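## Task

Pick up the little foam block sitting on the desk and set it down on the counter located behind the shelves, without disturbing the stacked cartons (other obstacles may be shifted). If the carton stacks close off every route to the counter, set the foam block on the coffee table's top instead. The coffee table must be standing upright at the end, the robot must not topple or finish leaning, and the block must stay in place without the robot supporting it.

## Robot and tools

Robot: a Hello Robot Stretch 3 with a single arm. It has a two-wheel drive base (0.33 m long, 0.34 m wide), a lift that raises the arm along a mast, and a telescoping arm that reaches out to the robot's right side. The gripper cannot move forward on its own; drive the base to shift it forward or back. The base cannot move sideways. On-the-spot turns pivot at the point between the drive wheels, 0.05 m behind the front edge. With the arm pulled in and the wrist folded, a turn sweeps a circle of radius 0.28 m. An unfolded, level wrist reaches beyond that circle.

Frames: the base frame sits on the floor between the drive wheels, with x forward, y to the left and z up. hand_pose is reported in this frame, at the point where the closed fingertips meet. With all wrist joints at zero, the hand frame's x points up, its y back along the arm toward the mast, and its z toward the rear. The odometry frame is the base frame where the scene began. Heading is positive to the left and runs from -3.142 to 3.142.

Tool execute_actions: argument actions is a list holding one action or none. An empty list simply reports state and images. An action may contain base, joints, or both, plus an optional contact_limits, and its motions start together. base takes exactly one key. translate_m is a straight drive, in metres, relative to where the base currently is: forward positive, range -1 to 1. rotate_rad is a turn on the spot, in radians, relative to the current heading: left (counter-clockwise seen from above) positive, range -3.2 to 3.2. joints is a map of joint name to absolute target. lift_m is the arm height on the mast, 0 to 1.1 m. arm_m is the extension, 0 to 0.52 m. wrist_yaw_rad is -1.345 to 4.42 (0 aligns the gripper with the arm, positive swings it toward the front, 3.0 folds it over the base). wrist_pitch_rad is -1.57 to 0.451 (0 level, negative tips the fingertips down). wrist_roll_rad is -2.911 to 2.911 (0 keeps the fingers side by side). gripper_m is -0.089 to 0.179; larger is wider, and the real fingertip gap is smaller than the value by about 0.007 m when nearly shut and 0.025 m when fully open, and is zero below 0.007. head_pan_rad is -3.953 to 1.73 (0 forward, positive left, -1.57 looks along the arm). head_tilt_rad is -1.53 to 0.419 (negative looks down). contact_limits accepts only arm_m: a motor effort percentage from 1 to 100 at which the arm motion halts with contact_stop (a low value is gentle, a very low one stops at once). It also caps the arm's holding force until the next action. cameras picks which images come back: head_camera, nav_camera, wrist_camera, or all; omitted or null means all, an empty list means none. An unknown key or an out-of-range number rejects the whole call, and nothing moves. A joint or base left out of an action may keep driving toward an earlier target without this showing in its status. One action runs at most 15 s.

Other tools: wait(seconds 0 to 10) lets time pass with no new command and returns state and images. zoom_image(camera, region [x0, y0, x1, y1] in pixels, at most 504 by 504) gives a closer view of that camera's latest full image. finished_scene(scene) ends the current scene, given its number, and reports success; it cannot be undone, so the object must already rest on its own. If a result reports a stop, the later calls in that same reply are skipped.

Result lines: joint_positions give the current joint values. base_status and joint_status give how each motion ended: done (for the base this only means the wheels finished turning, even with slip), off_target (came to rest short and may still be pushing), contact_stop, time_out, or torque_fault. After the last three, the old target is dropped. A lift or arm that hits contact_stop goes slack until commanded again; a loaded slack lift can sink. on_its_own lists things not commanded in this call, and its held at value is the target held, not the position. motor_effort is a percentage, positive toward higher joint values, with the peak in brackets; it is noisy and biased, and positive wheel effort pushes forward. lidar_m gives 12 distances from the base origin, one per 30 degree sector: the first straight ahead, then counter-clockwise (4th left, 7th behind, 10th right); - means nothing seen. It scans a plane 0.17 m up, so it catches table legs, not tops, misses glass and thin legs, and the robot's own parts can hide the 5th, 6th, 9th and 10th sectors when the lift is low. wrist_depth_mm and head_depth_mm are 7 by 7 grids of median depths in mm (the head one is in the sideways image). base_odometry counts wheel turns, so slip counts as motion; turned_by_wheels and turned_by_imu give the turn since the last result. base_tilt is in degrees, positive when leaning forward or right, with a fixed bias of up to about 4.

Gripping: to hold, command gripper_m below the object's width; to let go, command at least 0.02 more than where the fingers met it. Neither the reading nor done proves a grasp; check images. Squeezing too hard triggers a force reduction, and sending a new value squeezes again.

Safety: only fold or unfold the wrist (yaw toward 3.0) with lift_m between 0.32 and 0.95, pitch at -0.4 and roll near 0; once folded, the lift may go down to 0.25. With yaw below -0.4, keep pitch at -0.5 or lower. The base moves fast only when stowed (lift below 0.30, arm below 0.03, yaw above 2.54). Pushing on a fixed object with the gripper higher than roughly 0.45 m can tip the robot, as can a second push after a contact stop, driving while holding something that cannot move, or snagging furniture (especially in reverse). If tipping, reverse the last move in small steps, free the gripper, and lower the lift to about 0.2. The base, wrist and head have no contact stop; prolonged wrist strain cuts that servo for 10 s. Avoid drops, slams, hard hits and strong pushes, and keep the stacked cartons and the coffee table undisturbed and upright. Loose objects may occasionally get nudged, and the robot keeps its last command while you compose a reply.

Each tool is called after "Call:" by a JSON object that holds its "name" and its "arguments", one argument or row to a line.

## Session

Call:
{"name": "execute_actions", "arguments": {
  "actions": []
}}

Scene clock: 0.00 s.
base_odometry: x=+0.000 y=+0.000 heading=+0.000 (m, m, rad; odometry frame)
turned_by_wheels: +0.000 (rad since the last result)
turned_by_imu: +0.000 (rad since the last result)
base_tilt: forward=-1.7 right=-0.8 (deg)
lidar_m: 1.85 1.36 1.11 1.11 1.27 1.69 1.87 1.16 1.07 1.50 1.50 1.87
head_depth_mm: 1735 1722 1742 1728 1751 1743 1741 / 1795 1811 1784 1801 1810 1815 1812 / 1825 1835 1856 1849 1872 1863 1868 / 1878 1893 1905 1889 1905 1912 1900 / 1927 1937 1944 1954 1964 1965 1958 / 1973 1986 2013 2014 2028 2021 2007 / 2058 2067 2064 2045 2059 2032 2024
base_status: not commanded
joint_positions: lift_m=+0.343 arm_m=+0.002 wrist_yaw_rad=+3.024 wrist_pitch_rad=-0.353 wrist_roll_rad=+0.003 gripper_m=+0.037 head_pan_rad=-0.010 head_tilt_rad=-0.013
joint_status: not commanded
motor_effort: left_wheel=+1 right_wheel=+0 lift_m=+42 arm_m=-1 wrist_yaw_rad=+0 wrist_pitch_rad=+8 wrist_roll_rad=+0 gripper_m=+1 head_pan_rad=+1 head_tilt_rad=+2 (%)
hand_pose: x=+0.0059 y=+0.0834 z=+0.3704 quat_wxyz=(+0.165, +0.703, +0.083, +0.687) (m; base frame)
wrist_depth_mm: - - - - - - - / - - - - - - - / - - - - - - - / 906 869 928 914 936 916 926 / 724 728 - 735 754 739 741 / 592 602 - 603 628 618 614 / 519 514 - 538 508 519 520
pictures: head_camera (sideways: a quarter turn clockwise sets it upright), nav_camera (sideways: a quarter turn counterclockwise sets it upright), wrist_camera
Images, in order (width x height): head_camera 896x504, nav_camera 672x504, wrist_camera 644x364.

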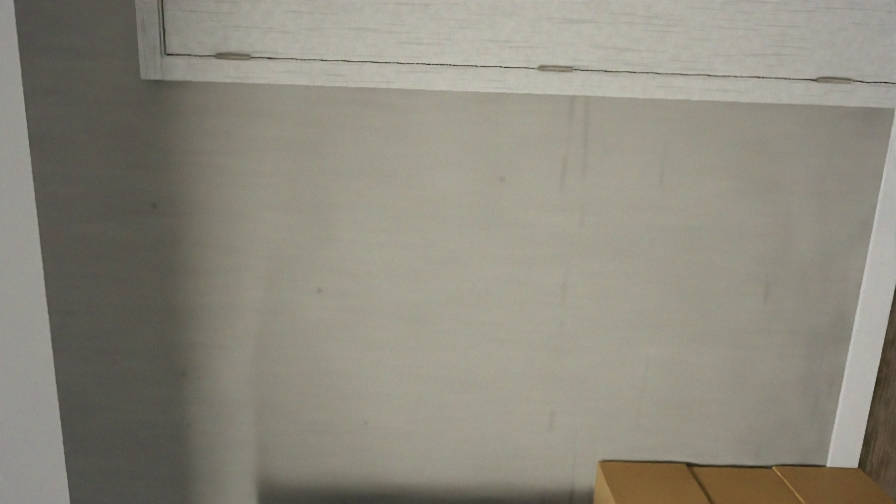

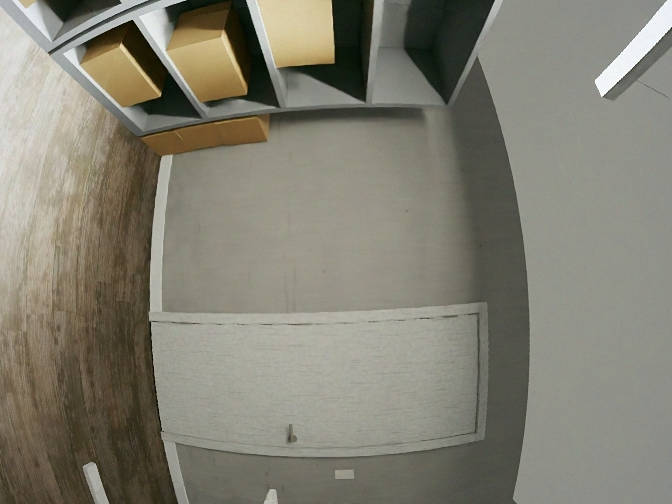

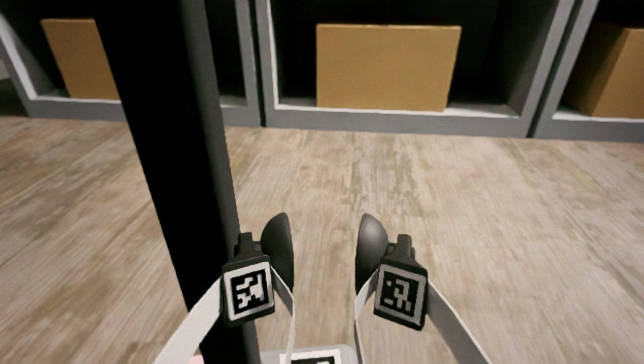

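Call:
{"name": "execute_actions", "arguments": {
  "actions": [
    {"joints":{"head_pan_rad":1.7,"head_tilt_rad":-0.5}}
  ],
  "cameras": ["head_camera","nav_camera"]
}}

Call:
{"name": "execute_actions", "arguments": {
  "actions": [
    {"joints":{"head_pan_rad":-1.5,"head_tilt_rad":-0.5}}
  ],
  "cameras": ["head_camera","nav_camera"]
}}

Call:
{"name": "execute_actions", "arguments": {
  "actions": [
    {"joints":{"head_pan_rad":-3.1,"head_tilt_rad":-0.5}}
  ],
  "cameras": ["head_camera","nav_camera"]
}}

Scene clock: 1.70 s.
base_odometry: x=+0.000 y=+0.000 heading=+0.000 (m, m, rad; odometry frame)
turned_by_wheels: +0.000 (rad since the last result)
turned_by_imu: +0.000 (rad since the last result)
base_tilt: forward=-1.7 right=-0.7 (deg)
lidar_m: 1.85 1.37 1.11 1.11 1.27 1.69 1.86 1.16 1.07 1.50 1.49 1.87
head_depth_mm: 1251 969 1046 1531 1337 1392 1330 / 1114 1022 1089 1552 1371 1484 1328 / 960 1040 1136 1270 1435 1540 1325 / 1405 1481 1296 1529 1767 1547 1324 / 1451 1201 1477 1449 1633 1598 1327 / 1509 1188 1382 1451 1641 1587 - / 1559 1216 - - - - -
base_status: not commanded
joint_positions: lift_m=+0.343 arm_m=+0.002 wrist_yaw_rad=+3.024 wrist_pitch_rad=-0.353 wrist_roll_rad=+0.003 gripper_m=+0.037 head_pan_rad=+1.693 head_tilt_rad=-0.494
joint_status: all done
motor_effort: left_wheel=+1(1) right_wheel=+0(0) lift_m=+42(41) arm_m=-1(1) wrist_yaw_rad=+0(1) wrist_pitch_rad=+8(8) wrist_roll_rad=+0(0) gripper_m=+2(1) head_pan_rad=+3(40) head_tilt_rad=-3(37) (%)
hand_pose: x=+0.0059 y=+0.0834 z=+0.3704 quat_wxyz=(+0.165, +0.703, +0.083, +0.687) (m; base frame)
wrist_depth_mm: - - - - - - - / - - - - - - - / - - - - - - - / 898 887 907 900 925 918 904 / 722 717 - 735 769 737 740 / 603 602 - 600 614 617 604 / 514 529 - 540 503 528 527
pictures: head_camera (sideways: a quarter turn clockwise sets it upright), nav_camera (sideways: a quarter turn counterclockwise sets it upright)
Images, in order (width x height): head_camera 896x504, nav_camera 672x504.

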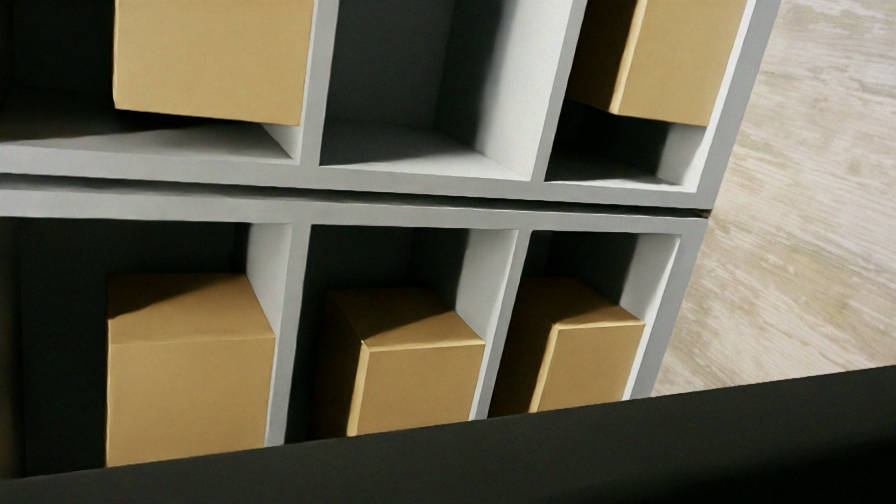

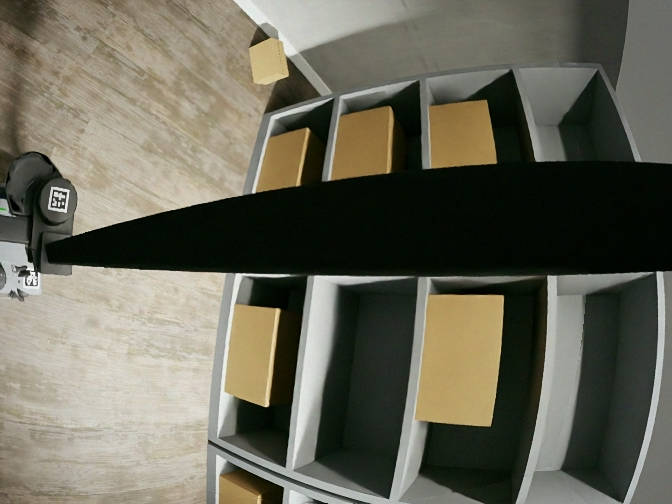

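Scene clock: 3.77 s.
base_odometry: x=+0.000 y=+0.000 heading=+0.000 (m, m, rad; odometry frame)
turned_by_wheels: +0.000 (rad since the last result)
turned_by_imu: +0.000 (rad since the last result)
base_tilt: forward=-1.7 right=-0.7 (deg)
lidar_m: 1.85 1.36 1.12 1.11 1.27 1.69 1.87 1.16 1.07 1.50 1.50 1.87
head_depth_mm: 1237 1325 1138 814 1730 1569 1295 / 1266 1377 1134 863 1782 1610 1318 / 1315 1414 1126 1690 1851 1607 1328 / 1353 1471 1127 1772 1914 1594 1317 / 1400 1524 1118 1861 1966 1605 1327 / 1457 1584 1118 1937 2020 1598 1322 / 1492 1621 1121 2041 1933 1595 1322
base_status: not commanded
joint_positions: lift_m=+0.343 arm_m=+0.002 wrist_yaw_rad=+3.024 wrist_pitch_rad=-0.353 wrist_roll_rad=+0.003 gripper_m=+0.037 head_pan_rad=-1.493 head_tilt_rad=-0.494
joint_status: all done
motor_effort: left_wheel=+1(1) right_wheel=+0(0) lift_m=+42(41) arm_m=-1(0) wrist_yaw_rad=+0(0) wrist_pitch_rad=+8(8) wrist_roll_rad=+0(0) gripper_m=+1(1) head_pan_rad=-3(40) head_tilt_rad=-4(3) (%)
hand_pose: x=+0.0059 y=+0.0834 z=+0.3704 quat_wxyz=(+0.165, +0.703, +0.083, +0.687) (m; base frame)
wrist_depth_mm: - - - - - - - / - - - - - - - / - - - - - - - / 916 928 927 899 897 912 886 / 715 719 - 728 752 738 716 / 604 603 - 599 621 614 609 / 517 516 - 526 499 525 520
pictures: head_camera (sideways: a quarter turn clockwise sets it upright), nav_camera (sideways: a quarter turn counterclockwise sets it upright)
Images, in order (width x height): head_camera 896x504, nav_camera 672x504.

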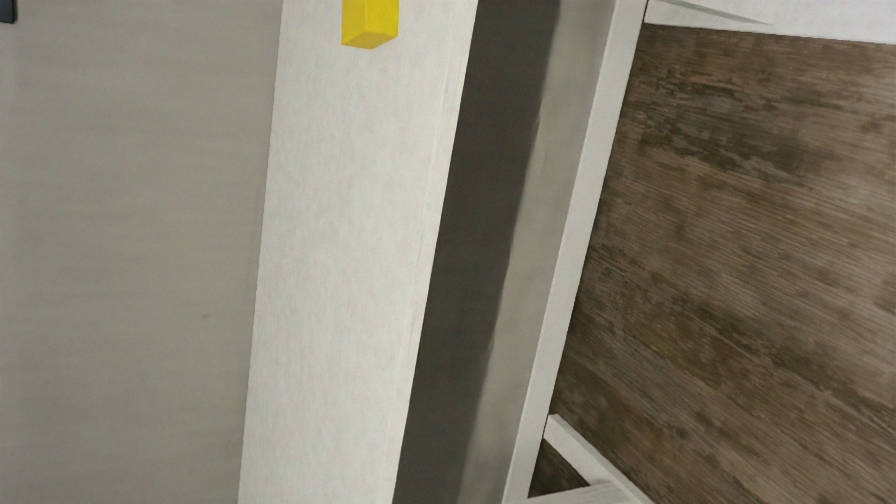

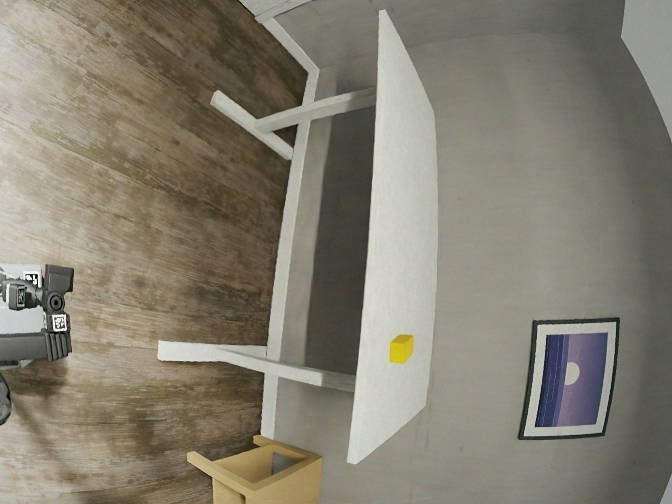

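Scene clock: 5.13 s.
base_odometry: x=+0.000 y=+0.000 heading=+0.000 (m, m, rad; odometry frame)
turned_by_wheels: +0.000 (rad since the last result)
turned_by_imu: +0.000 (rad since the last result)
base_tilt: forward=-1.7 right=-0.7 (deg)
lidar_m: 1.85 1.36 1.11 1.11 1.27 1.69 1.87 1.16 1.07 1.50 1.50 1.87
head_depth_mm: 1530 1642 1787 1942 2017 1601 1320 / 1580 1696 1848 2022 2028 1592 1324 / 1641 1759 1904 2105 2006 1588 1318 / 1675 1808 1990 2202 2036 1598 1326 / 1744 1877 2071 2305 2033 1594 1320 / 1797 1958 2149 2308 2014 1585 1324 / 1831 2010 2240 1883 1894 1597 1328
base_status: not commanded
joint_positions: lift_m=+0.343 arm_m=+0.002 wrist_yaw_rad=+3.024 wrist_pitch_rad=-0.353 wrist_roll_rad=+0.003 gripper_m=+0.037 head_pan_rad=-3.093 head_tilt_rad=-0.494
joint_status: all done
motor_effort: left_wheel=+0(1) right_wheel=+0(0) lift_m=+42(41) arm_m=+0(0) wrist_yaw_rad=+0(0) wrist_pitch_rad=+8(8) wrist_roll_rad=+0(1) gripper_m=+0(0) head_pan_rad=-2(39) head_tilt_rad=-4(1) (%)
hand_pose: x=+0.0059 y=+0.0834 z=+0.3704 quat_wxyz=(+0.165, +0.703, +0.083, +0.687) (m; base frame)
wrist_depth_mm: - - - - - - - / - - - - - - - / - - - - - - - / 889 895 913 911 904 915 931 / 730 724 - 722 766 742 725 / 615 621 - 610 616 611 601 / 524 517 - 527 507 526 521
pictures: head_camera (sideways: a quarter turn clockwise sets it upright), nav_camera (sideways: a quarter turn counterclockwise sets it upright)
Images, in order (width x height): head_camera 896x504, nav_camera 672x504.

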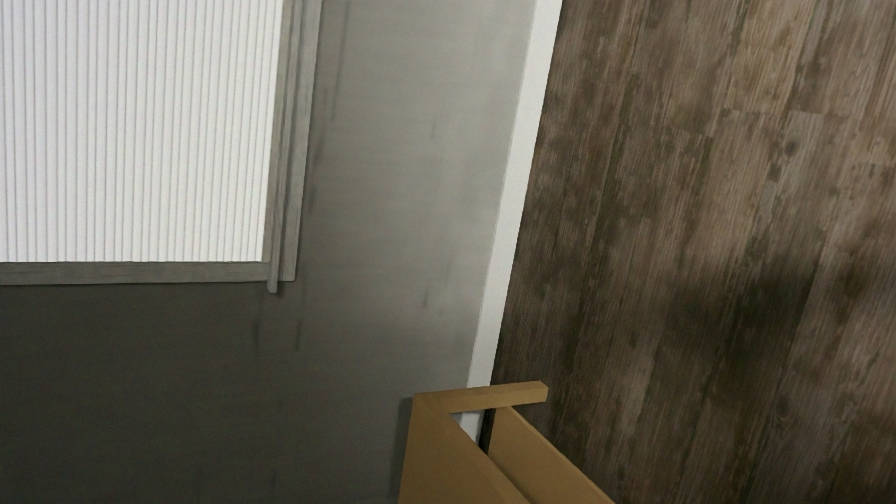

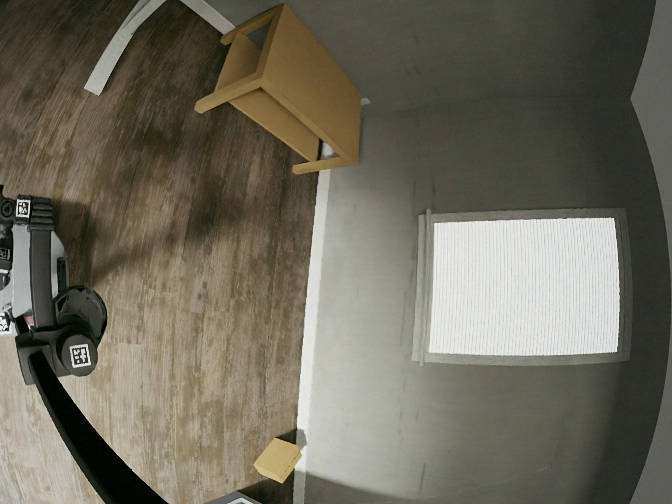

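Call:
{"name": "execute_actions", "arguments": {
  "actions": [
    {"base":{"rotate_rad":-0.24},"joints":{"head_pan_rad":-1.57,"head_tilt_rad":-0.5,"lift_m":0.92,"wrist_pitch_rad":-0.4}}
  ],
  "cameras": []
}}

Call:
{"name": "execute_actions", "arguments": {
  "actions": [
    {"joints":{"wrist_yaw_rad":0,"gripper_m":0.17}}
  ],
  "cameras": []
}}

Call:
{"name": "execute_actions", "arguments": {
  "actions": [
    {"joints":{"wrist_pitch_rad":-0.2,"lift_m":0.97}}
  ]
}}

Scene clock: 11.73 s.
base_odometry: x=+0.000 y=+0.000 heading=-0.240 (m, m, rad; odometry frame)
turned_by_wheels: -0.240 (rad since the last result)
turned_by_imu: -0.240 (rad since the last result)
base_tilt: forward=-1.7 right=-0.7 (deg)
lidar_m: 1.85 1.65 1.23 1.11 1.13 1.51 1.86 1.80 1.16 1.07 1.54 1.50
head_depth_mm: 1269 1375 1473 865 1823 1640 - / 1266 1373 1134 863 1805 1599 - / 1266 1372 1133 862 1771 1509 - / 1277 1387 1123 859 1835 1598 - / 1273 1380 1122 856 1831 1603 - / 1285 1386 1118 856 1867 1602 1349 / 1282 1386 1116 855 1836 1599 1326
base_status: done
joint_positions: lift_m=+0.920 arm_m=+0.002 wrist_yaw_rad=+3.024 wrist_pitch_rad=-0.415 wrist_roll_rad=+0.003 gripper_m=+0.037 head_pan_rad=-1.577 head_tilt_rad=-0.494
joint_status: all done
motor_effort: left_wheel=+5(10) right_wheel=-2(5) lift_m=+50(52) arm_m=-1(1) wrist_yaw_rad=+0(0) wrist_pitch_rad=+8(8) wrist_roll_rad=+0(0) gripper_m=+0(0) head_pan_rad=+4(40) head_tilt_rad=-3(6) (%)
hand_pose: x=+0.0051 y=+0.0761 z=+0.9330 quat_wxyz=(+0.187, +0.700, +0.105, +0.681) (m; base frame)
wrist_depth_mm: - - - - - - - / - - - - - - - / - - - - - - - / - - - - - - - / - - - - - - - / - - - - - - - / - - - - - - -
pictures: none
No camera images: the call's "cameras" was empty. Leave "cameras" out to get every camera's image.

Scene clock: 14.23 s.
base_odometry: x=+0.000 y=+0.000 heading=-0.240 (m, m, rad; odometry frame)
turned_by_wheels: +0.000 (rad since the last result)
turned_by_imu: +0.000 (rad since the last result)
base_tilt: forward=-1.7 right=-0.7 (deg)
lidar_m: 1.85 1.65 1.23 1.11 1.13 1.51 1.87 1.80 1.16 1.07 1.55 1.50
head_depth_mm: 1269 1373 1462 867 1829 1702 - / 1267 1370 1131 864 1830 1653 - / 1270 1380 1133 862 1766 - - / 1277 1378 1131 861 1835 1652 1353 / 1280 1377 1121 857 1843 1654 1324 / 1283 1400 1116 856 1852 1596 1324 / 1287 1387 1116 857 1838 1602 1322
base_status: not commanded
joint_positions: lift_m=+0.920 arm_m=+0.002 wrist_yaw_rad=+0.002 wrist_pitch_rad=-0.415 wrist_roll_rad=+0.003 gripper_m=+0.170 head_pan_rad=-1.577 head_tilt_rad=-0.494
joint_status: all done
motor_effort: left_wheel=+5(6) right_wheel=-2(2) lift_m=+49(49) arm_m=-1(1) wrist_yaw_rad=-3(3) wrist_pitch_rad=+8(8) wrist_roll_rad=+0(0) gripper_m=+1(84) head_pan_rad=+3(4) head_tilt_rad=-4(4) (%)
hand_pose: x=-0.0211 y=-0.3718 z=+0.9330 quat_wxyz=(+0.691, +0.146, -0.693, -0.146) (m; base frame)
wrist_depth_mm: 498 511 510 511 523 - - / - - - - - - - / - - - - - - - / - - - - - - - / - - - - - - - / - - - - - - - / - - - - - - -
pictures: none
No camera images: the call's "cameras" was empty. Leave "cameras" out to get every camera's image.

Scene clock: 15.53 s.
base_odometry: x=+0.000 y=+0.000 heading=-0.240 (m, m, rad; odometry frame)
turned_by_wheels: +0.000 (rad since the last result)
turned_by_imu: +0.000 (rad since the last result)
base_tilt: forward=-1.8 right=-0.8 (deg)
lidar_m: 1.85 1.65 1.23 1.11 1.13 1.51 1.86 1.80 1.16 1.07 1.54 1.50
head_depth_mm: 1261 1368 1455 864 1780 - - / 1272 1366 1128 864 1779 - - / 1261 1377 1125 860 - - - / 1270 1383 1123 859 1821 1652 1298 / 1281 1395 1114 855 1805 1571 1333 / 1280 1389 1118 857 1846 1579 1316 / 1280 1398 1116 853 1850 1601 1315
base_status: not commanded
joint_positions: lift_m=+0.970 arm_m=+0.002 wrist_yaw_rad=+0.002 wrist_pitch_rad=-0.221 wrist_roll_rad=+0.003 gripper_m=+0.170 head_pan_rad=-1.577 head_tilt_rad=-0.494
joint_status: all done
motor_effort: left_wheel=+5(5) right_wheel=-2(2) lift_m=+50(50) arm_m=-1(2) wrist_yaw_rad=-1(1) wrist_pitch_rad=+11(11) wrist_roll_rad=+0(0) gripper_m=-1(1) head_pan_rad=+3(2) head_tilt_rad=-3(4) (%)
hand_pose: x=-0.0211 y=-0.3918 z=+1.0288 quat_wxyz=(+0.702, +0.079, -0.704, -0.078) (m; base frame)
wrist_depth_mm: - - - - - - - / - - - - - - - / 626 649 630 625 652 - - / - - - - - - - / - - - - - - - / - - - - - - - / - - - - - - -
pictures: head_camera (sideways: a quarter turn clockwise sets it upright), nav_camera (sideways: a quarter turn counterclockwise sets it upright), wrist_camera
Images, in order (width x height): head_camera 896x504, nav_camera 672x504, wrist_camera 644x364.

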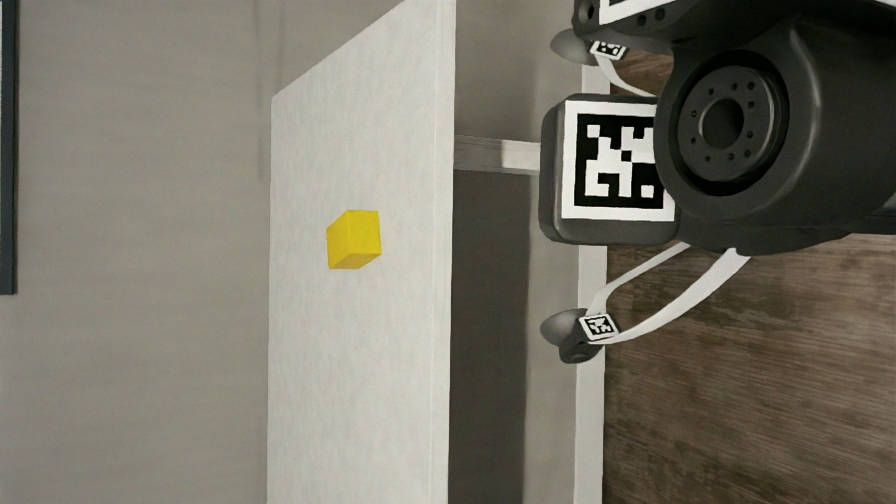

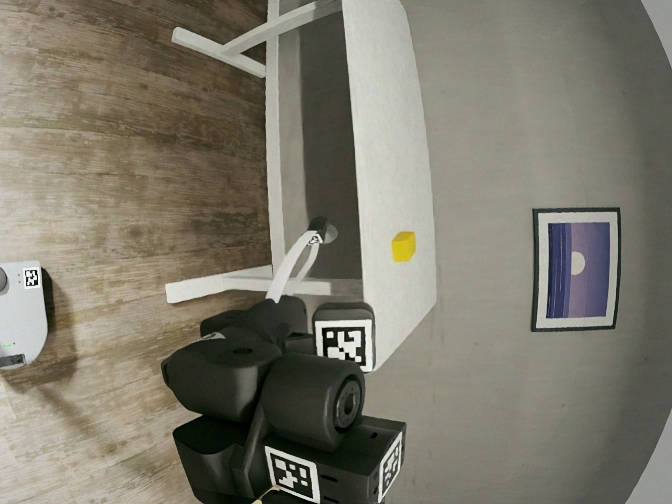

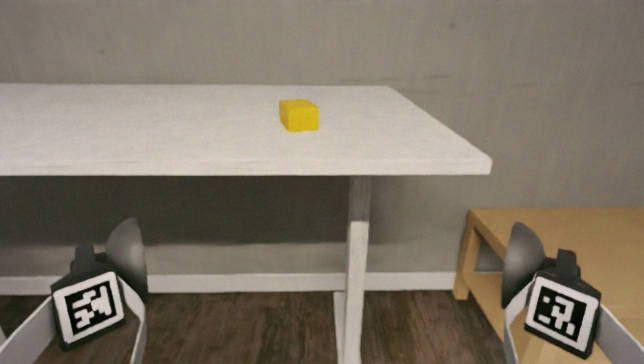

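Call:
{"name": "execute_actions", "arguments": {
  "actions": [
    {"base":{"translate_m":0.04},"joints":{"arm_m":0.38,"lift_m":0.95}}
  ],
  "cameras": ["head_camera","wrist_camera"]
}}

Scene clock: 20.27 s.
base_odometry: x=+0.039 y=-0.009 heading=-0.240 (m, m, rad; odometry frame)
turned_by_wheels: +0.000 (rad since the last result)
turned_by_imu: +0.000 (rad since the last result)
base_tilt: forward=-1.7 right=-0.7 (deg)
lidar_m: 1.81 1.82 1.21 1.11 1.14 1.51 1.91 1.83 1.18 1.07 1.51 1.47
head_depth_mm: 1260 1368 1461 1684 1820 1615 1323 / 1265 1380 1439 1193 1809 1606 1333 / 1268 1385 1398 1710 1810 1515 1325 / 1273 1389 1123 1275 1828 1607 1323 / 1282 1382 1122 856 1830 1593 1329 / 1280 1382 1118 858 1838 1588 1322 / 1281 1386 1117 854 1851 1596 1323
base_status: done
joint_positions: lift_m=+0.950 arm_m=+0.380 wrist_yaw_rad=+0.001 wrist_pitch_rad=-0.221 wrist_roll_rad=+0.003 gripper_m=+0.170 head_pan_rad=-1.577 head_tilt_rad=-0.494
joint_status: all done
motor_effort: left_wheel=+4(11) right_wheel=-2(3) lift_m=+34(43) arm_m=+5(5) wrist_yaw_rad=+0(2) wrist_pitch_rad=+10(10) wrist_roll_rad=+0(0) gripper_m=+0(0) head_pan_rad=+4(3) head_tilt_rad=-3(3) (%)
hand_pose: x=-0.0214 y=-0.7693 z=+1.0094 quat_wxyz=(+0.702, +0.078, -0.704, -0.078) (m; base frame)
wrist_depth_mm: 769 775 789 786 805 804 805 / 822 821 821 851 841 863 852 / 552 554 556 565 577 880 922 / 367 369 370 279 373 372 975 / 273 289 275 274 275 279 279 / 227 219 219 219 221 222 227 / - 182 182 182 183 180 178
pictures: head_camera (sideways: a quarter turn clockwise sets it upright), wrist_camera
Images, in order (width x height): head_camera 896x504, wrist_camera 644x364.

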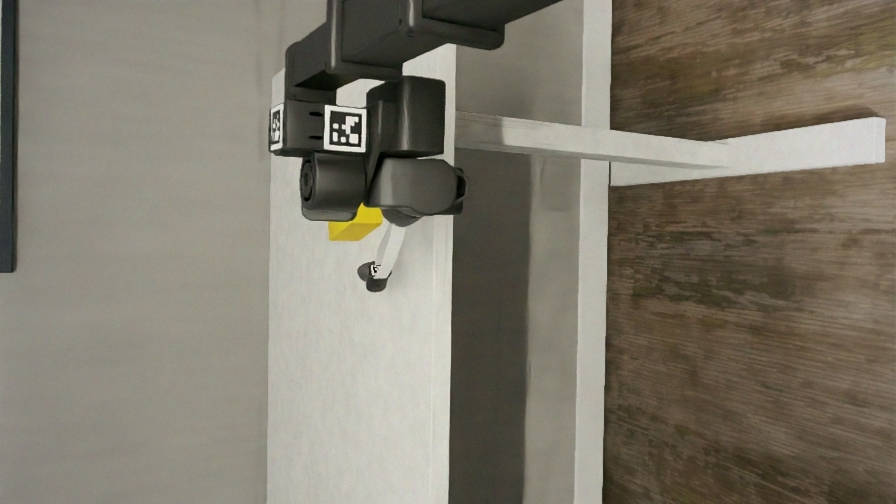

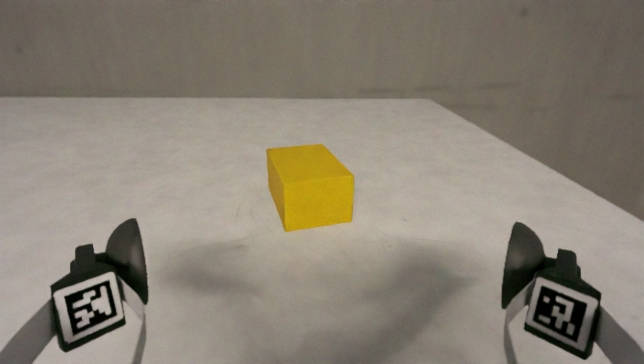

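Call:
{"name": "execute_actions", "arguments": {
  "actions": [
    {"base":{"translate_m":0.012},"joints":{"arm_m":0.52,"lift_m":0.915}}
  ],
  "cameras": ["wrist_camera"]
}}

Scene clock: 22.87 s.
base_odometry: x=+0.051 y=-0.012 heading=-0.240 (m, m, rad; odometry frame)
turned_by_wheels: +0.000 (rad since the last result)
turned_by_imu: +0.000 (rad since the last result)
base_tilt: forward=-1.7 right=-0.7 (deg)
lidar_m: 1.80 1.81 1.21 1.11 1.16 1.51 1.92 1.84 1.19 1.07 1.49 1.46
head_depth_mm: 1267 1377 1434 - 1834 1597 1317 / 1271 1376 - 1162 1789 1553 1321 / 1267 1377 1440 1687 1808 1546 1334 / 1275 1379 1127 856 1825 1598 1326 / 1280 1389 1118 859 1843 1586 1323 / 1274 1394 1116 857 1842 1589 1322 / 1273 1382 1121 855 1844 1588 1320
base_status: done
joint_positions: lift_m=+0.915 arm_m=+0.520 wrist_yaw_rad=+0.001 wrist_pitch_rad=-0.220 wrist_roll_rad=+0.003 gripper_m=+0.170 head_pan_rad=-1.577 head_tilt_rad=-0.494
joint_status: all done
motor_effort: left_wheel=+4(8) right_wheel=-2(4) lift_m=+33(32) arm_m=+5(4) wrist_yaw_rad=-1(1) wrist_pitch_rad=+10(10) wrist_roll_rad=+0(0) gripper_m=+0(0) head_pan_rad=+4(4) head_tilt_rad=-4(4) (%)
hand_pose: x=-0.0214 y=-0.9093 z=+0.9744 quat_wxyz=(+0.702, +0.078, -0.704, -0.078) (m; base frame)
wrist_depth_mm: 649 649 640 657 668 683 670 / 699 680 687 691 706 714 718 / 424 423 434 436 435 442 757 / 281 280 267 176 286 288 290 / 210 221 201 130 193 214 214 / - 168 167 130 156 169 174 / - 140 140 135 141 139 137
pictures: wrist_camera
Images, in order (width x height): wrist_camera 644x364.

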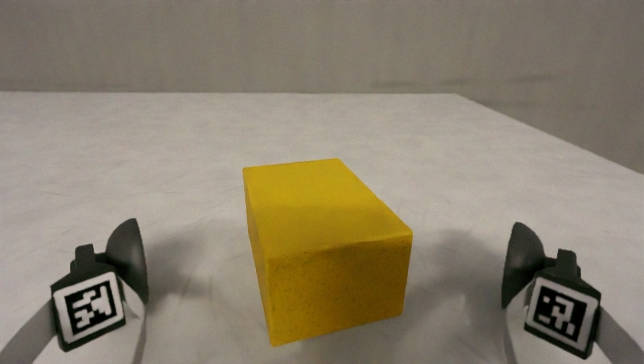

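Call:
{"name": "execute_actions", "arguments": {
  "actions": [
    {"joints":{"gripper_m":0.02,"lift_m":0.91}}
  ],
  "cameras": ["wrist_camera"]
}}

Call:
{"name": "execute_actions", "arguments": {
  "actions": [
    {"joints":{"lift_m":0.95}}
  ],
  "cameras": ["wrist_camera"]
}}

Scene clock: 25.07 s.
base_odometry: x=+0.051 y=-0.012 heading=-0.240 (m, m, rad; odometry frame)
turned_by_wheels: +0.000 (rad since the last result)
turned_by_imu: +0.000 (rad since the last result)
base_tilt: forward=-1.7 right=-0.7 (deg)
lidar_m: 1.80 1.81 1.21 1.11 1.16 1.52 1.92 1.84 1.19 1.07 1.49 1.46
head_depth_mm: 1263 1373 1451 - 1841 1556 1326 / 1273 1372 1341 1173 1796 1542 1320 / 1273 1377 1450 1691 1818 1558 1317 / 1275 1381 1126 856 1824 1607 1322 / 1273 1390 1121 858 1826 1597 1323 / 1274 1392 1121 856 1844 1600 1316 / 1279 1396 1122 850 1849 1589 1316
base_status: not commanded
joint_positions: lift_m=+0.910 arm_m=+0.520 wrist_yaw_rad=-0.002 wrist_pitch_rad=-0.196 wrist_roll_rad=+0.002 gripper_m=+0.021 head_pan_rad=-1.577 head_tilt_rad=-0.494
joint_status: all done
motor_effort: left_wheel=+3(5) right_wheel=-1(2) lift_m=+31(32) arm_m=+6(6) wrist_yaw_rad=+2(2) wrist_pitch_rad=-2(10) wrist_roll_rad=+1(1) gripper_m=-17(92) head_pan_rad=+3(3) head_tilt_rad=-3(3) (%)
hand_pose: x=-0.0220 y=-0.9112 z=+0.9755 quat_wxyz=(+0.703, +0.069, -0.704, -0.070) (m; base frame)
wrist_depth_mm: 646 668 660 644 667 683 679 / 684 700 708 709 731 705 727 / 455 460 464 468 475 540 771 / 291 294 277 180 300 299 302 / 214 215 205 132 197 220 220 / 170 170 - 126 134 172 174 / 140 140 136 134 139 142 142
pictures: wrist_camera
Images, in order (width x height): wrist_camera 644x364.

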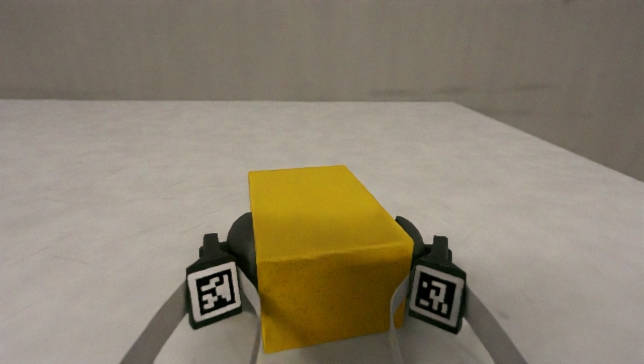

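Scene clock: 26.23 s.
base_odometry: x=+0.051 y=-0.012 heading=-0.240 (m, m, rad; odometry frame)
turned_by_wheels: +0.000 (rad since the last result)
turned_by_imu: +0.000 (rad since the last result)
base_tilt: forward=-1.7 right=-0.7 (deg)
lidar_m: 1.80 1.81 1.20 1.11 1.16 1.51 1.92 1.85 1.19 1.07 1.49 1.46
head_depth_mm: 1262 1371 1464 1699 1815 1596 1328 / 1268 1385 917 862 1785 1553 1314 / 1260 1372 - 864 1817 1547 1323 / 1261 1378 1120 859 1828 1600 1326 / 1269 1390 1121 854 1810 1598 1326 / 1271 1377 1122 853 1846 1593 1323 / 1275 1389 1117 854 1841 1584 1320
base_status: not commanded
joint_positions: lift_m=+0.950 arm_m=+0.520 wrist_yaw_rad=-0.002 wrist_pitch_rad=-0.220 wrist_roll_rad=+0.002 gripper_m=+0.021 head_pan_rad=-1.577 head_tilt_rad=-0.494
joint_status: all done
motor_effort: left_wheel=+3(4) right_wheel=-1(1) lift_m=+50(52) arm_m=+5(5) wrist_yaw_rad=+1(2) wrist_pitch_rad=+10(10) wrist_roll_rad=+1(1) gripper_m=-16(17) head_pan_rad=+4(3) head_tilt_rad=-3(3) (%)
hand_pose: x=-0.0219 y=-0.9094 z=+1.0090 quat_wxyz=(+0.702, +0.077, -0.703, -0.079) (m; base frame)
wrist_depth_mm: 661 668 675 659 663 680 665 / 686 706 708 721 724 721 712 / 541 555 563 557 573 748 776 / 364 360 369 182 372 377 813 / 271 271 267 132 262 275 277 / 218 216 122 126 133 219 221 / 180 179 174 137 176 182 184
pictures: wrist_camera
Images, in order (width x height): wrist_camera 644x364.

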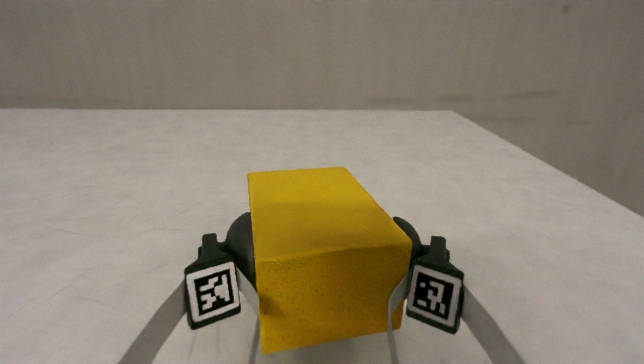

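Call:
{"name": "execute_actions", "arguments": {
  "actions": [
    {"base":{"translate_m":-0.45},"joints":{"arm_m":0.0,"head_pan_rad":-3.7,"head_tilt_rad":-0.7}}
  ],
  "cameras": []
}}

Call:
{"name": "execute_actions", "arguments": {
  "actions": [
    {"base":{"translate_m":-0.3},"joints":{"lift_m":0.65,"wrist_pitch_rad":-0.4,"wrist_yaw_rad":2.75}}
  ],
  "cameras": ["wrist_camera"]
}}

Call:
{"name": "execute_actions", "arguments": {
  "actions": [
    {"base":{"translate_m":-0.35},"joints":{"lift_m":0.285,"head_pan_rad":-3.95}}
  ]
}}

Scene clock: 32.33 s.
base_odometry: x=-0.387 y=+0.094 heading=-0.239 (m, m, rad; odometry frame)
turned_by_wheels: +0.000 (rad since the last result)
turned_by_imu: -0.001 (rad since the last result)
base_tilt: forward=-1.7 right=-0.7 (deg)
lidar_m: 2.25 1.62 1.14 1.07 1.12 1.36 1.47 1.49 0.99 1.00 1.10 1.81
head_depth_mm: 1759 - - - - - - / 1662 - - - - - 1161 / 1566 - - - - - 1171 / 1485 - - - - - 1159 / 1403 1525 - - - - 1127 / 1330 1476 1600 - - - - / 1273 1398 1518 - - - -
base_status: done
joint_positions: lift_m=+0.950 arm_m=+0.003 wrist_yaw_rad=+0.000 wrist_pitch_rad=-0.221 wrist_roll_rad=+0.002 gripper_m=+0.021 head_pan_rad=-3.693 head_tilt_rad=-0.691
joint_status: all done
joint sent to its limit — the command would take arm_m past its lower limit, so that joint was sent only as far as its limit.
motor_effort: left_wheel=+5(6) right_wheel=-2(6) lift_m=+50(50) arm_m=-6(6) wrist_yaw_rad=+1(2) wrist_pitch_rad=+11(11) wrist_roll_rad=+1(1) gripper_m=-17(17) head_pan_rad=-3(39) head_tilt_rad=-5(24) (%)
hand_pose: x=-0.0216 y=-0.3922 z=+1.0087 quat_wxyz=(+0.702, +0.078, -0.703, -0.079) (m; base frame)
wrist_depth_mm: - - - - - - - / - - - - - - - / 551 552 622 - - - - / - - - 182 - - - / - - 951 131 - - - / - - 122 126 133 931 901 / - - - 136 - - -
pictures: none
No camera images: the call's "cameras" was empty. Leave "cameras" out to get every camera's image.

Scene clock: 36.67 s.
base_odometry: x=-0.678 y=+0.165 heading=-0.239 (m, m, rad; odometry frame)
turned_by_wheels: +0.000 (rad since the last result)
turned_by_imu: -0.002 (rad since the last result)
base_tilt: forward=-1.8 right=-0.7 (deg)
lidar_m: 2.55 1.64 1.12 1.08 1.11 1.16 1.17 1.21 1.29 0.96 1.20 2.07
head_depth_mm: 1406 1609 1904 2034 1630 1410 - / 1315 1501 1730 1961 1580 1379 - / 1250 1405 1621 1832 1636 1447 - / 1174 1320 1498 1734 1643 1449 - / 1118 1239 1400 1609 1634 1414 - / 1067 1173 1309 1494 1605 1406 - / 1004 1107 1241 1395 1555 1384 1199
base_status: done
joint_positions: lift_m=+0.650 arm_m=+0.002 wrist_yaw_rad=+2.748 wrist_pitch_rad=-0.419 wrist_roll_rad=+0.002 gripper_m=+0.021 head_pan_rad=-3.693 head_tilt_rad=-0.691
joint_status: all done
motor_effort: left_wheel=+4(6) right_wheel=-2(5) lift_m=+33(45) arm_m=-6(7) wrist_yaw_rad=+2(1) wrist_pitch_rad=+10(10) wrist_roll_rad=+1(1) gripper_m=-16(16) head_pan_rad=-2(3) head_tilt_rad=-5(5) (%)
hand_pose: x=+0.0647 y=+0.0597 z=+0.6627 quat_wxyz=(+0.280, +0.707, +0.009, +0.649) (m; base frame)
wrist_depth_mm: 883 883 - - - - - / - - - - - - - / - - - - - - - / - - - 184 - - - / - - - 132 - - - / 926 964 122 126 134 922 938 / 793 - 775 137 795 801 809
pictures: wrist_camera
Images, in order (width x height): wrist_camera 644x364.

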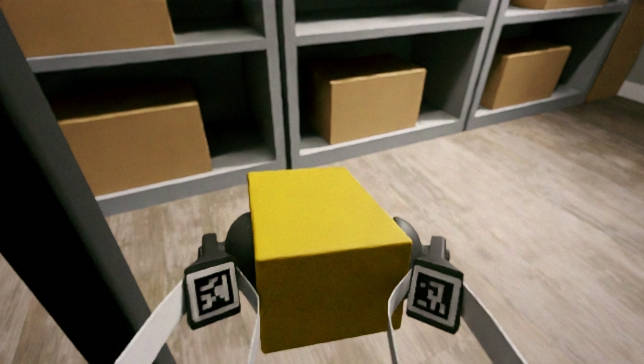

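Scene clock: 41.57 s.
base_odometry: x=-1.018 y=+0.248 heading=-0.239 (m, m, rad; odometry frame)
turned_by_wheels: +0.000 (rad since the last result)
turned_by_imu: -0.002 (rad since the last result)
base_tilt: forward=-1.7 right=-0.8 (deg)
lidar_m: 2.89 1.59 1.12 1.06 0.94 0.87 0.83 0.85 1.10 1.51 1.02 2.11
head_depth_mm: - - - - - - 1182 / 1199 1335 - - - - - / 1108 1259 1458 1705 1641 1394 1210 / 1005 1130 1287 1470 1619 1377 1201 / 920 1021 1148 1304 1514 1384 1198 / 850 939 1038 1165 1323 1393 1196 / 789 859 946 1047 1183 1321 1195
base_status: done
joint_positions: lift_m=+0.285 arm_m=+0.002 wrist_yaw_rad=+2.749 wrist_pitch_rad=-0.420 wrist_roll_rad=+0.002 gripper_m=+0.021 head_pan_rad=-3.943 head_tilt_rad=-0.692
joint_status: all done
motor_effort: left_wheel=+4(14) right_wheel=-2(7) lift_m=+33(35) arm_m=-5(5) wrist_yaw_rad=+2(1) wrist_pitch_rad=+10(10) wrist_roll_rad=+1(1) gripper_m=-18(17) head_pan_rad=-3(21) head_tilt_rad=-4(6) (%)
hand_pose: x=+0.0645 y=+0.0596 z=+0.2975 quat_wxyz=(+0.280, +0.707, +0.010, +0.649) (m; base frame)
wrist_depth_mm: - - - - - - - / - - - - - - - / 951 895 903 894 918 910 901 / - 719 691 183 709 708 702 / - 576 571 131 566 579 584 / - 520 - 126 133 501 495 / 448 - - 136 423 428 433
pictures: head_camera (sideways: a quarter turn clockwise sets it upright), nav_camera (sideways: a quarter turn counterclockwise sets it upright), wrist_camera
Images, in order (width x height): head_camera 896x504, nav_camera 672x504, wrist_camera 644x364.

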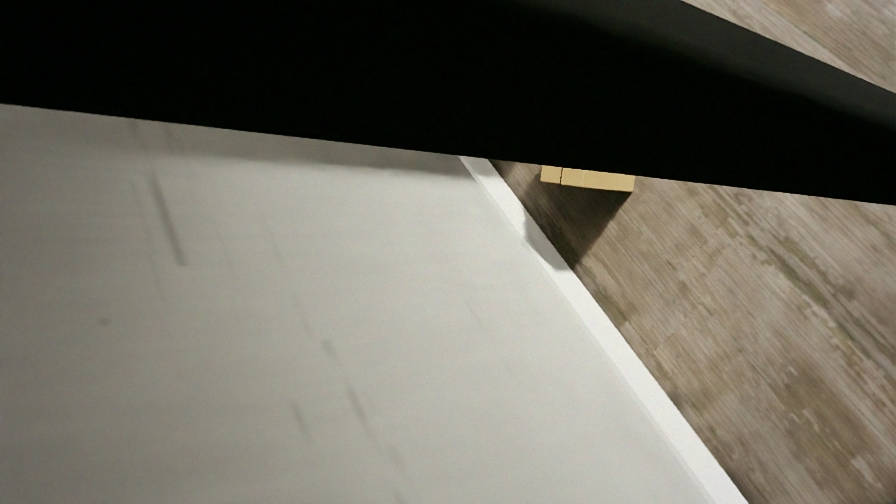

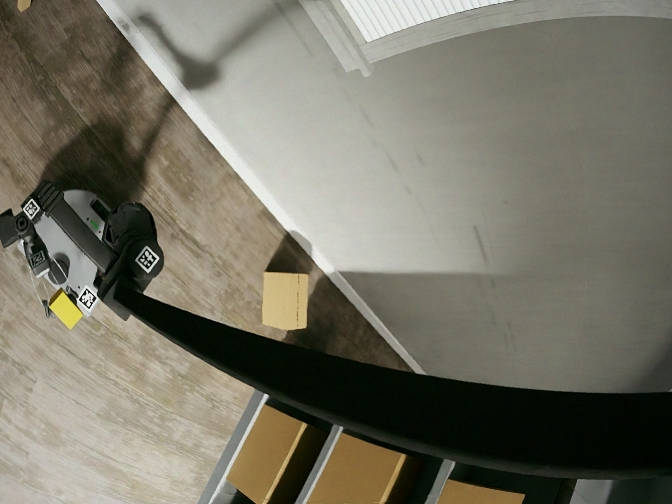

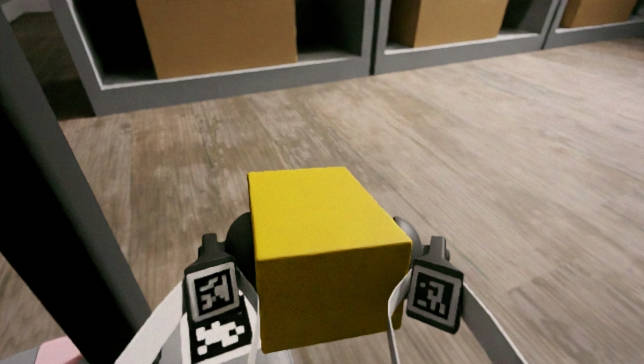

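Call:
{"name": "execute_actions", "arguments": {
  "actions": [
    {"base":{"translate_m":-0.45},"joints":{"head_pan_rad":0,"head_tilt_rad":-0.6}}
  ],
  "cameras": []
}}

Call:
{"name": "execute_actions", "arguments": {
  "actions": [
    {"base":{"rotate_rad":1.575}}
  ],
  "cameras": ["head_camera","nav_camera"]
}}

Scene clock: 45.00 s.
base_odometry: x=-1.455 y=+0.355 heading=-0.239 (m, m, rad; odometry frame)
turned_by_wheels: +0.000 (rad since the last result)
turned_by_imu: -0.002 (rad since the last result)
base_tilt: forward=-1.7 right=-0.7 (deg)
lidar_m: 3.31 1.53 1.13 0.74 0.57 0.40 0.38 0.39 0.52 1.00 1.24 1.72
head_depth_mm: 2852 3213 3081 2272 1777 1449 1237 / 2850 3226 3133 2275 1763 1458 1244 / 2900 3186 3132 2215 1780 1468 1250 / 2924 3184 3128 2254 1777 1458 1234 / 2901 3206 3160 2242 1787 1447 1235 / 2910 3210 3117 2274 1784 1450 1241 / 2902 3072 2952 2265 1769 1468 1239
base_status: done
joint_positions: lift_m=+0.285 arm_m=+0.002 wrist_yaw_rad=+2.749 wrist_pitch_rad=-0.420 wrist_roll_rad=+0.002 gripper_m=+0.021 head_pan_rad=-0.007 head_tilt_rad=-0.606
joint_status: all done
motor_effort: left_wheel=+5(11) right_wheel=-2(6) lift_m=+34(34) arm_m=-5(6) wrist_yaw_rad=+1(1) wrist_pitch_rad=+10(10) wrist_roll_rad=+0(1) gripper_m=-16(16) head_pan_rad=+3(37) head_tilt_rad=+3(17) (%)
hand_pose: x=+0.0645 y=+0.0596 z=+0.2975 quat_wxyz=(+0.280, +0.707, +0.010, +0.649) (m; base frame)
wrist_depth_mm: - - - - - - - / - 743 - - - - - / 906 771 907 896 915 912 911 / - 696 705 183 707 713 709 / - 581 576 131 572 576 587 / - 510 - 126 133 498 502 / 451 - - 137 422 439 432
pictures: none
No camera images: the call's "cameras" was empty. Leave "cameras" out to get every camera's image.

Scene clock: 47.20 s.
base_odometry: x=-1.455 y=+0.355 heading=+1.336 (m, m, rad; odometry frame)
turned_by_wheels: +1.575 (rad since the last result)
turned_by_imu: +1.571 (rad since the last result)
base_tilt: forward=-1.7 right=-0.7 (deg)
lidar_m: 0.74 0.57 0.40 0.38 0.39 0.52 1.00 1.25 1.73 3.34 1.54 1.13
head_depth_mm: 886 994 1321 1256 1432 1470 1237 / 1137 1124 1132 1249 1538 1463 1242 / 2741 2997 3106 2204 1740 1472 1238 / 2731 2988 3120 2249 1781 1318 1246 / 2706 2917 2829 2261 1781 1327 1251 / 1737 1743 1767 1777 1673 1437 1236 / 1173 1180 1191 1193 1198 1197 1153
base_status: done
joint_positions: lift_m=+0.285 arm_m=+0.003 wrist_yaw_rad=+2.749 wrist_pitch_rad=-0.420 wrist_roll_rad=+0.002 gripper_m=+0.021 head_pan_rad=-0.007 head_tilt_rad=-0.605
joint_status: not commanded
motor_effort: left_wheel=-3(11) right_wheel=+3(8) lift_m=+34(34) arm_m=-6(5) wrist_yaw_rad=+1(0) wrist_pitch_rad=+10(10) wrist_roll_rad=+1(0) gripper_m=-18(16) head_pan_rad=+4(3) head_tilt_rad=+3(3) (%)
hand_pose: x=+0.0645 y=+0.0596 z=+0.2975 quat_wxyz=(+0.280, +0.707, +0.010, +0.649) (m; base frame)
wrist_depth_mm: 324 353 386 434 487 560 656 / 347 375 418 471 546 615 757 / 376 404 453 515 602 724 857 / - 444 490 183 658 712 712 / - 475 485 131 559 589 594 / - 497 - 126 133 496 503 / 438 - - 137 422 434 435
pictures: head_camera (sideways: a quarter turn clockwise sets it upright), nav_camera (sideways: a quarter turn counterclockwise sets it upright)
Images, in order (width x height): head_camera 896x504, nav_camera 672x504.

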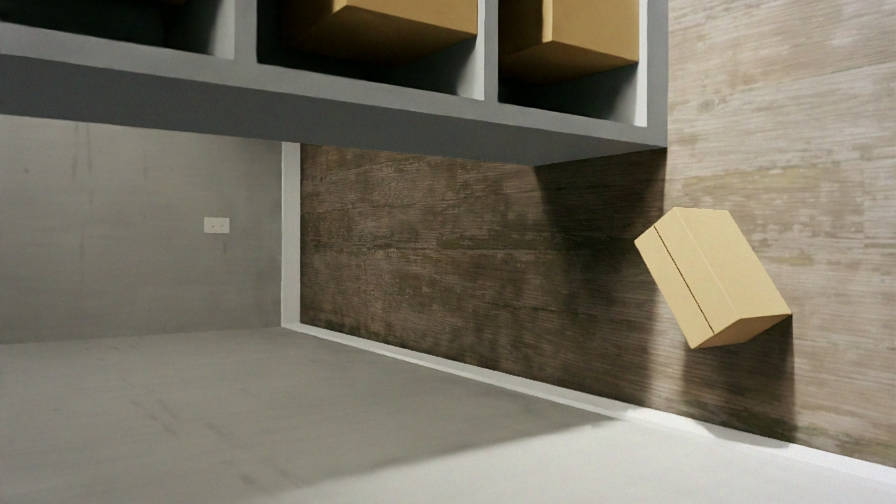

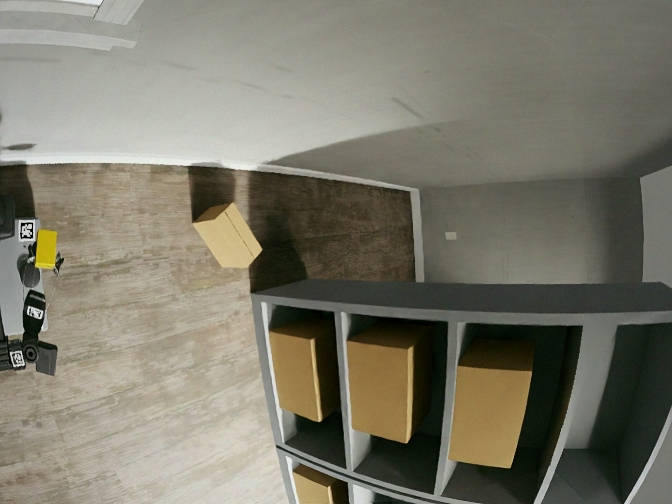

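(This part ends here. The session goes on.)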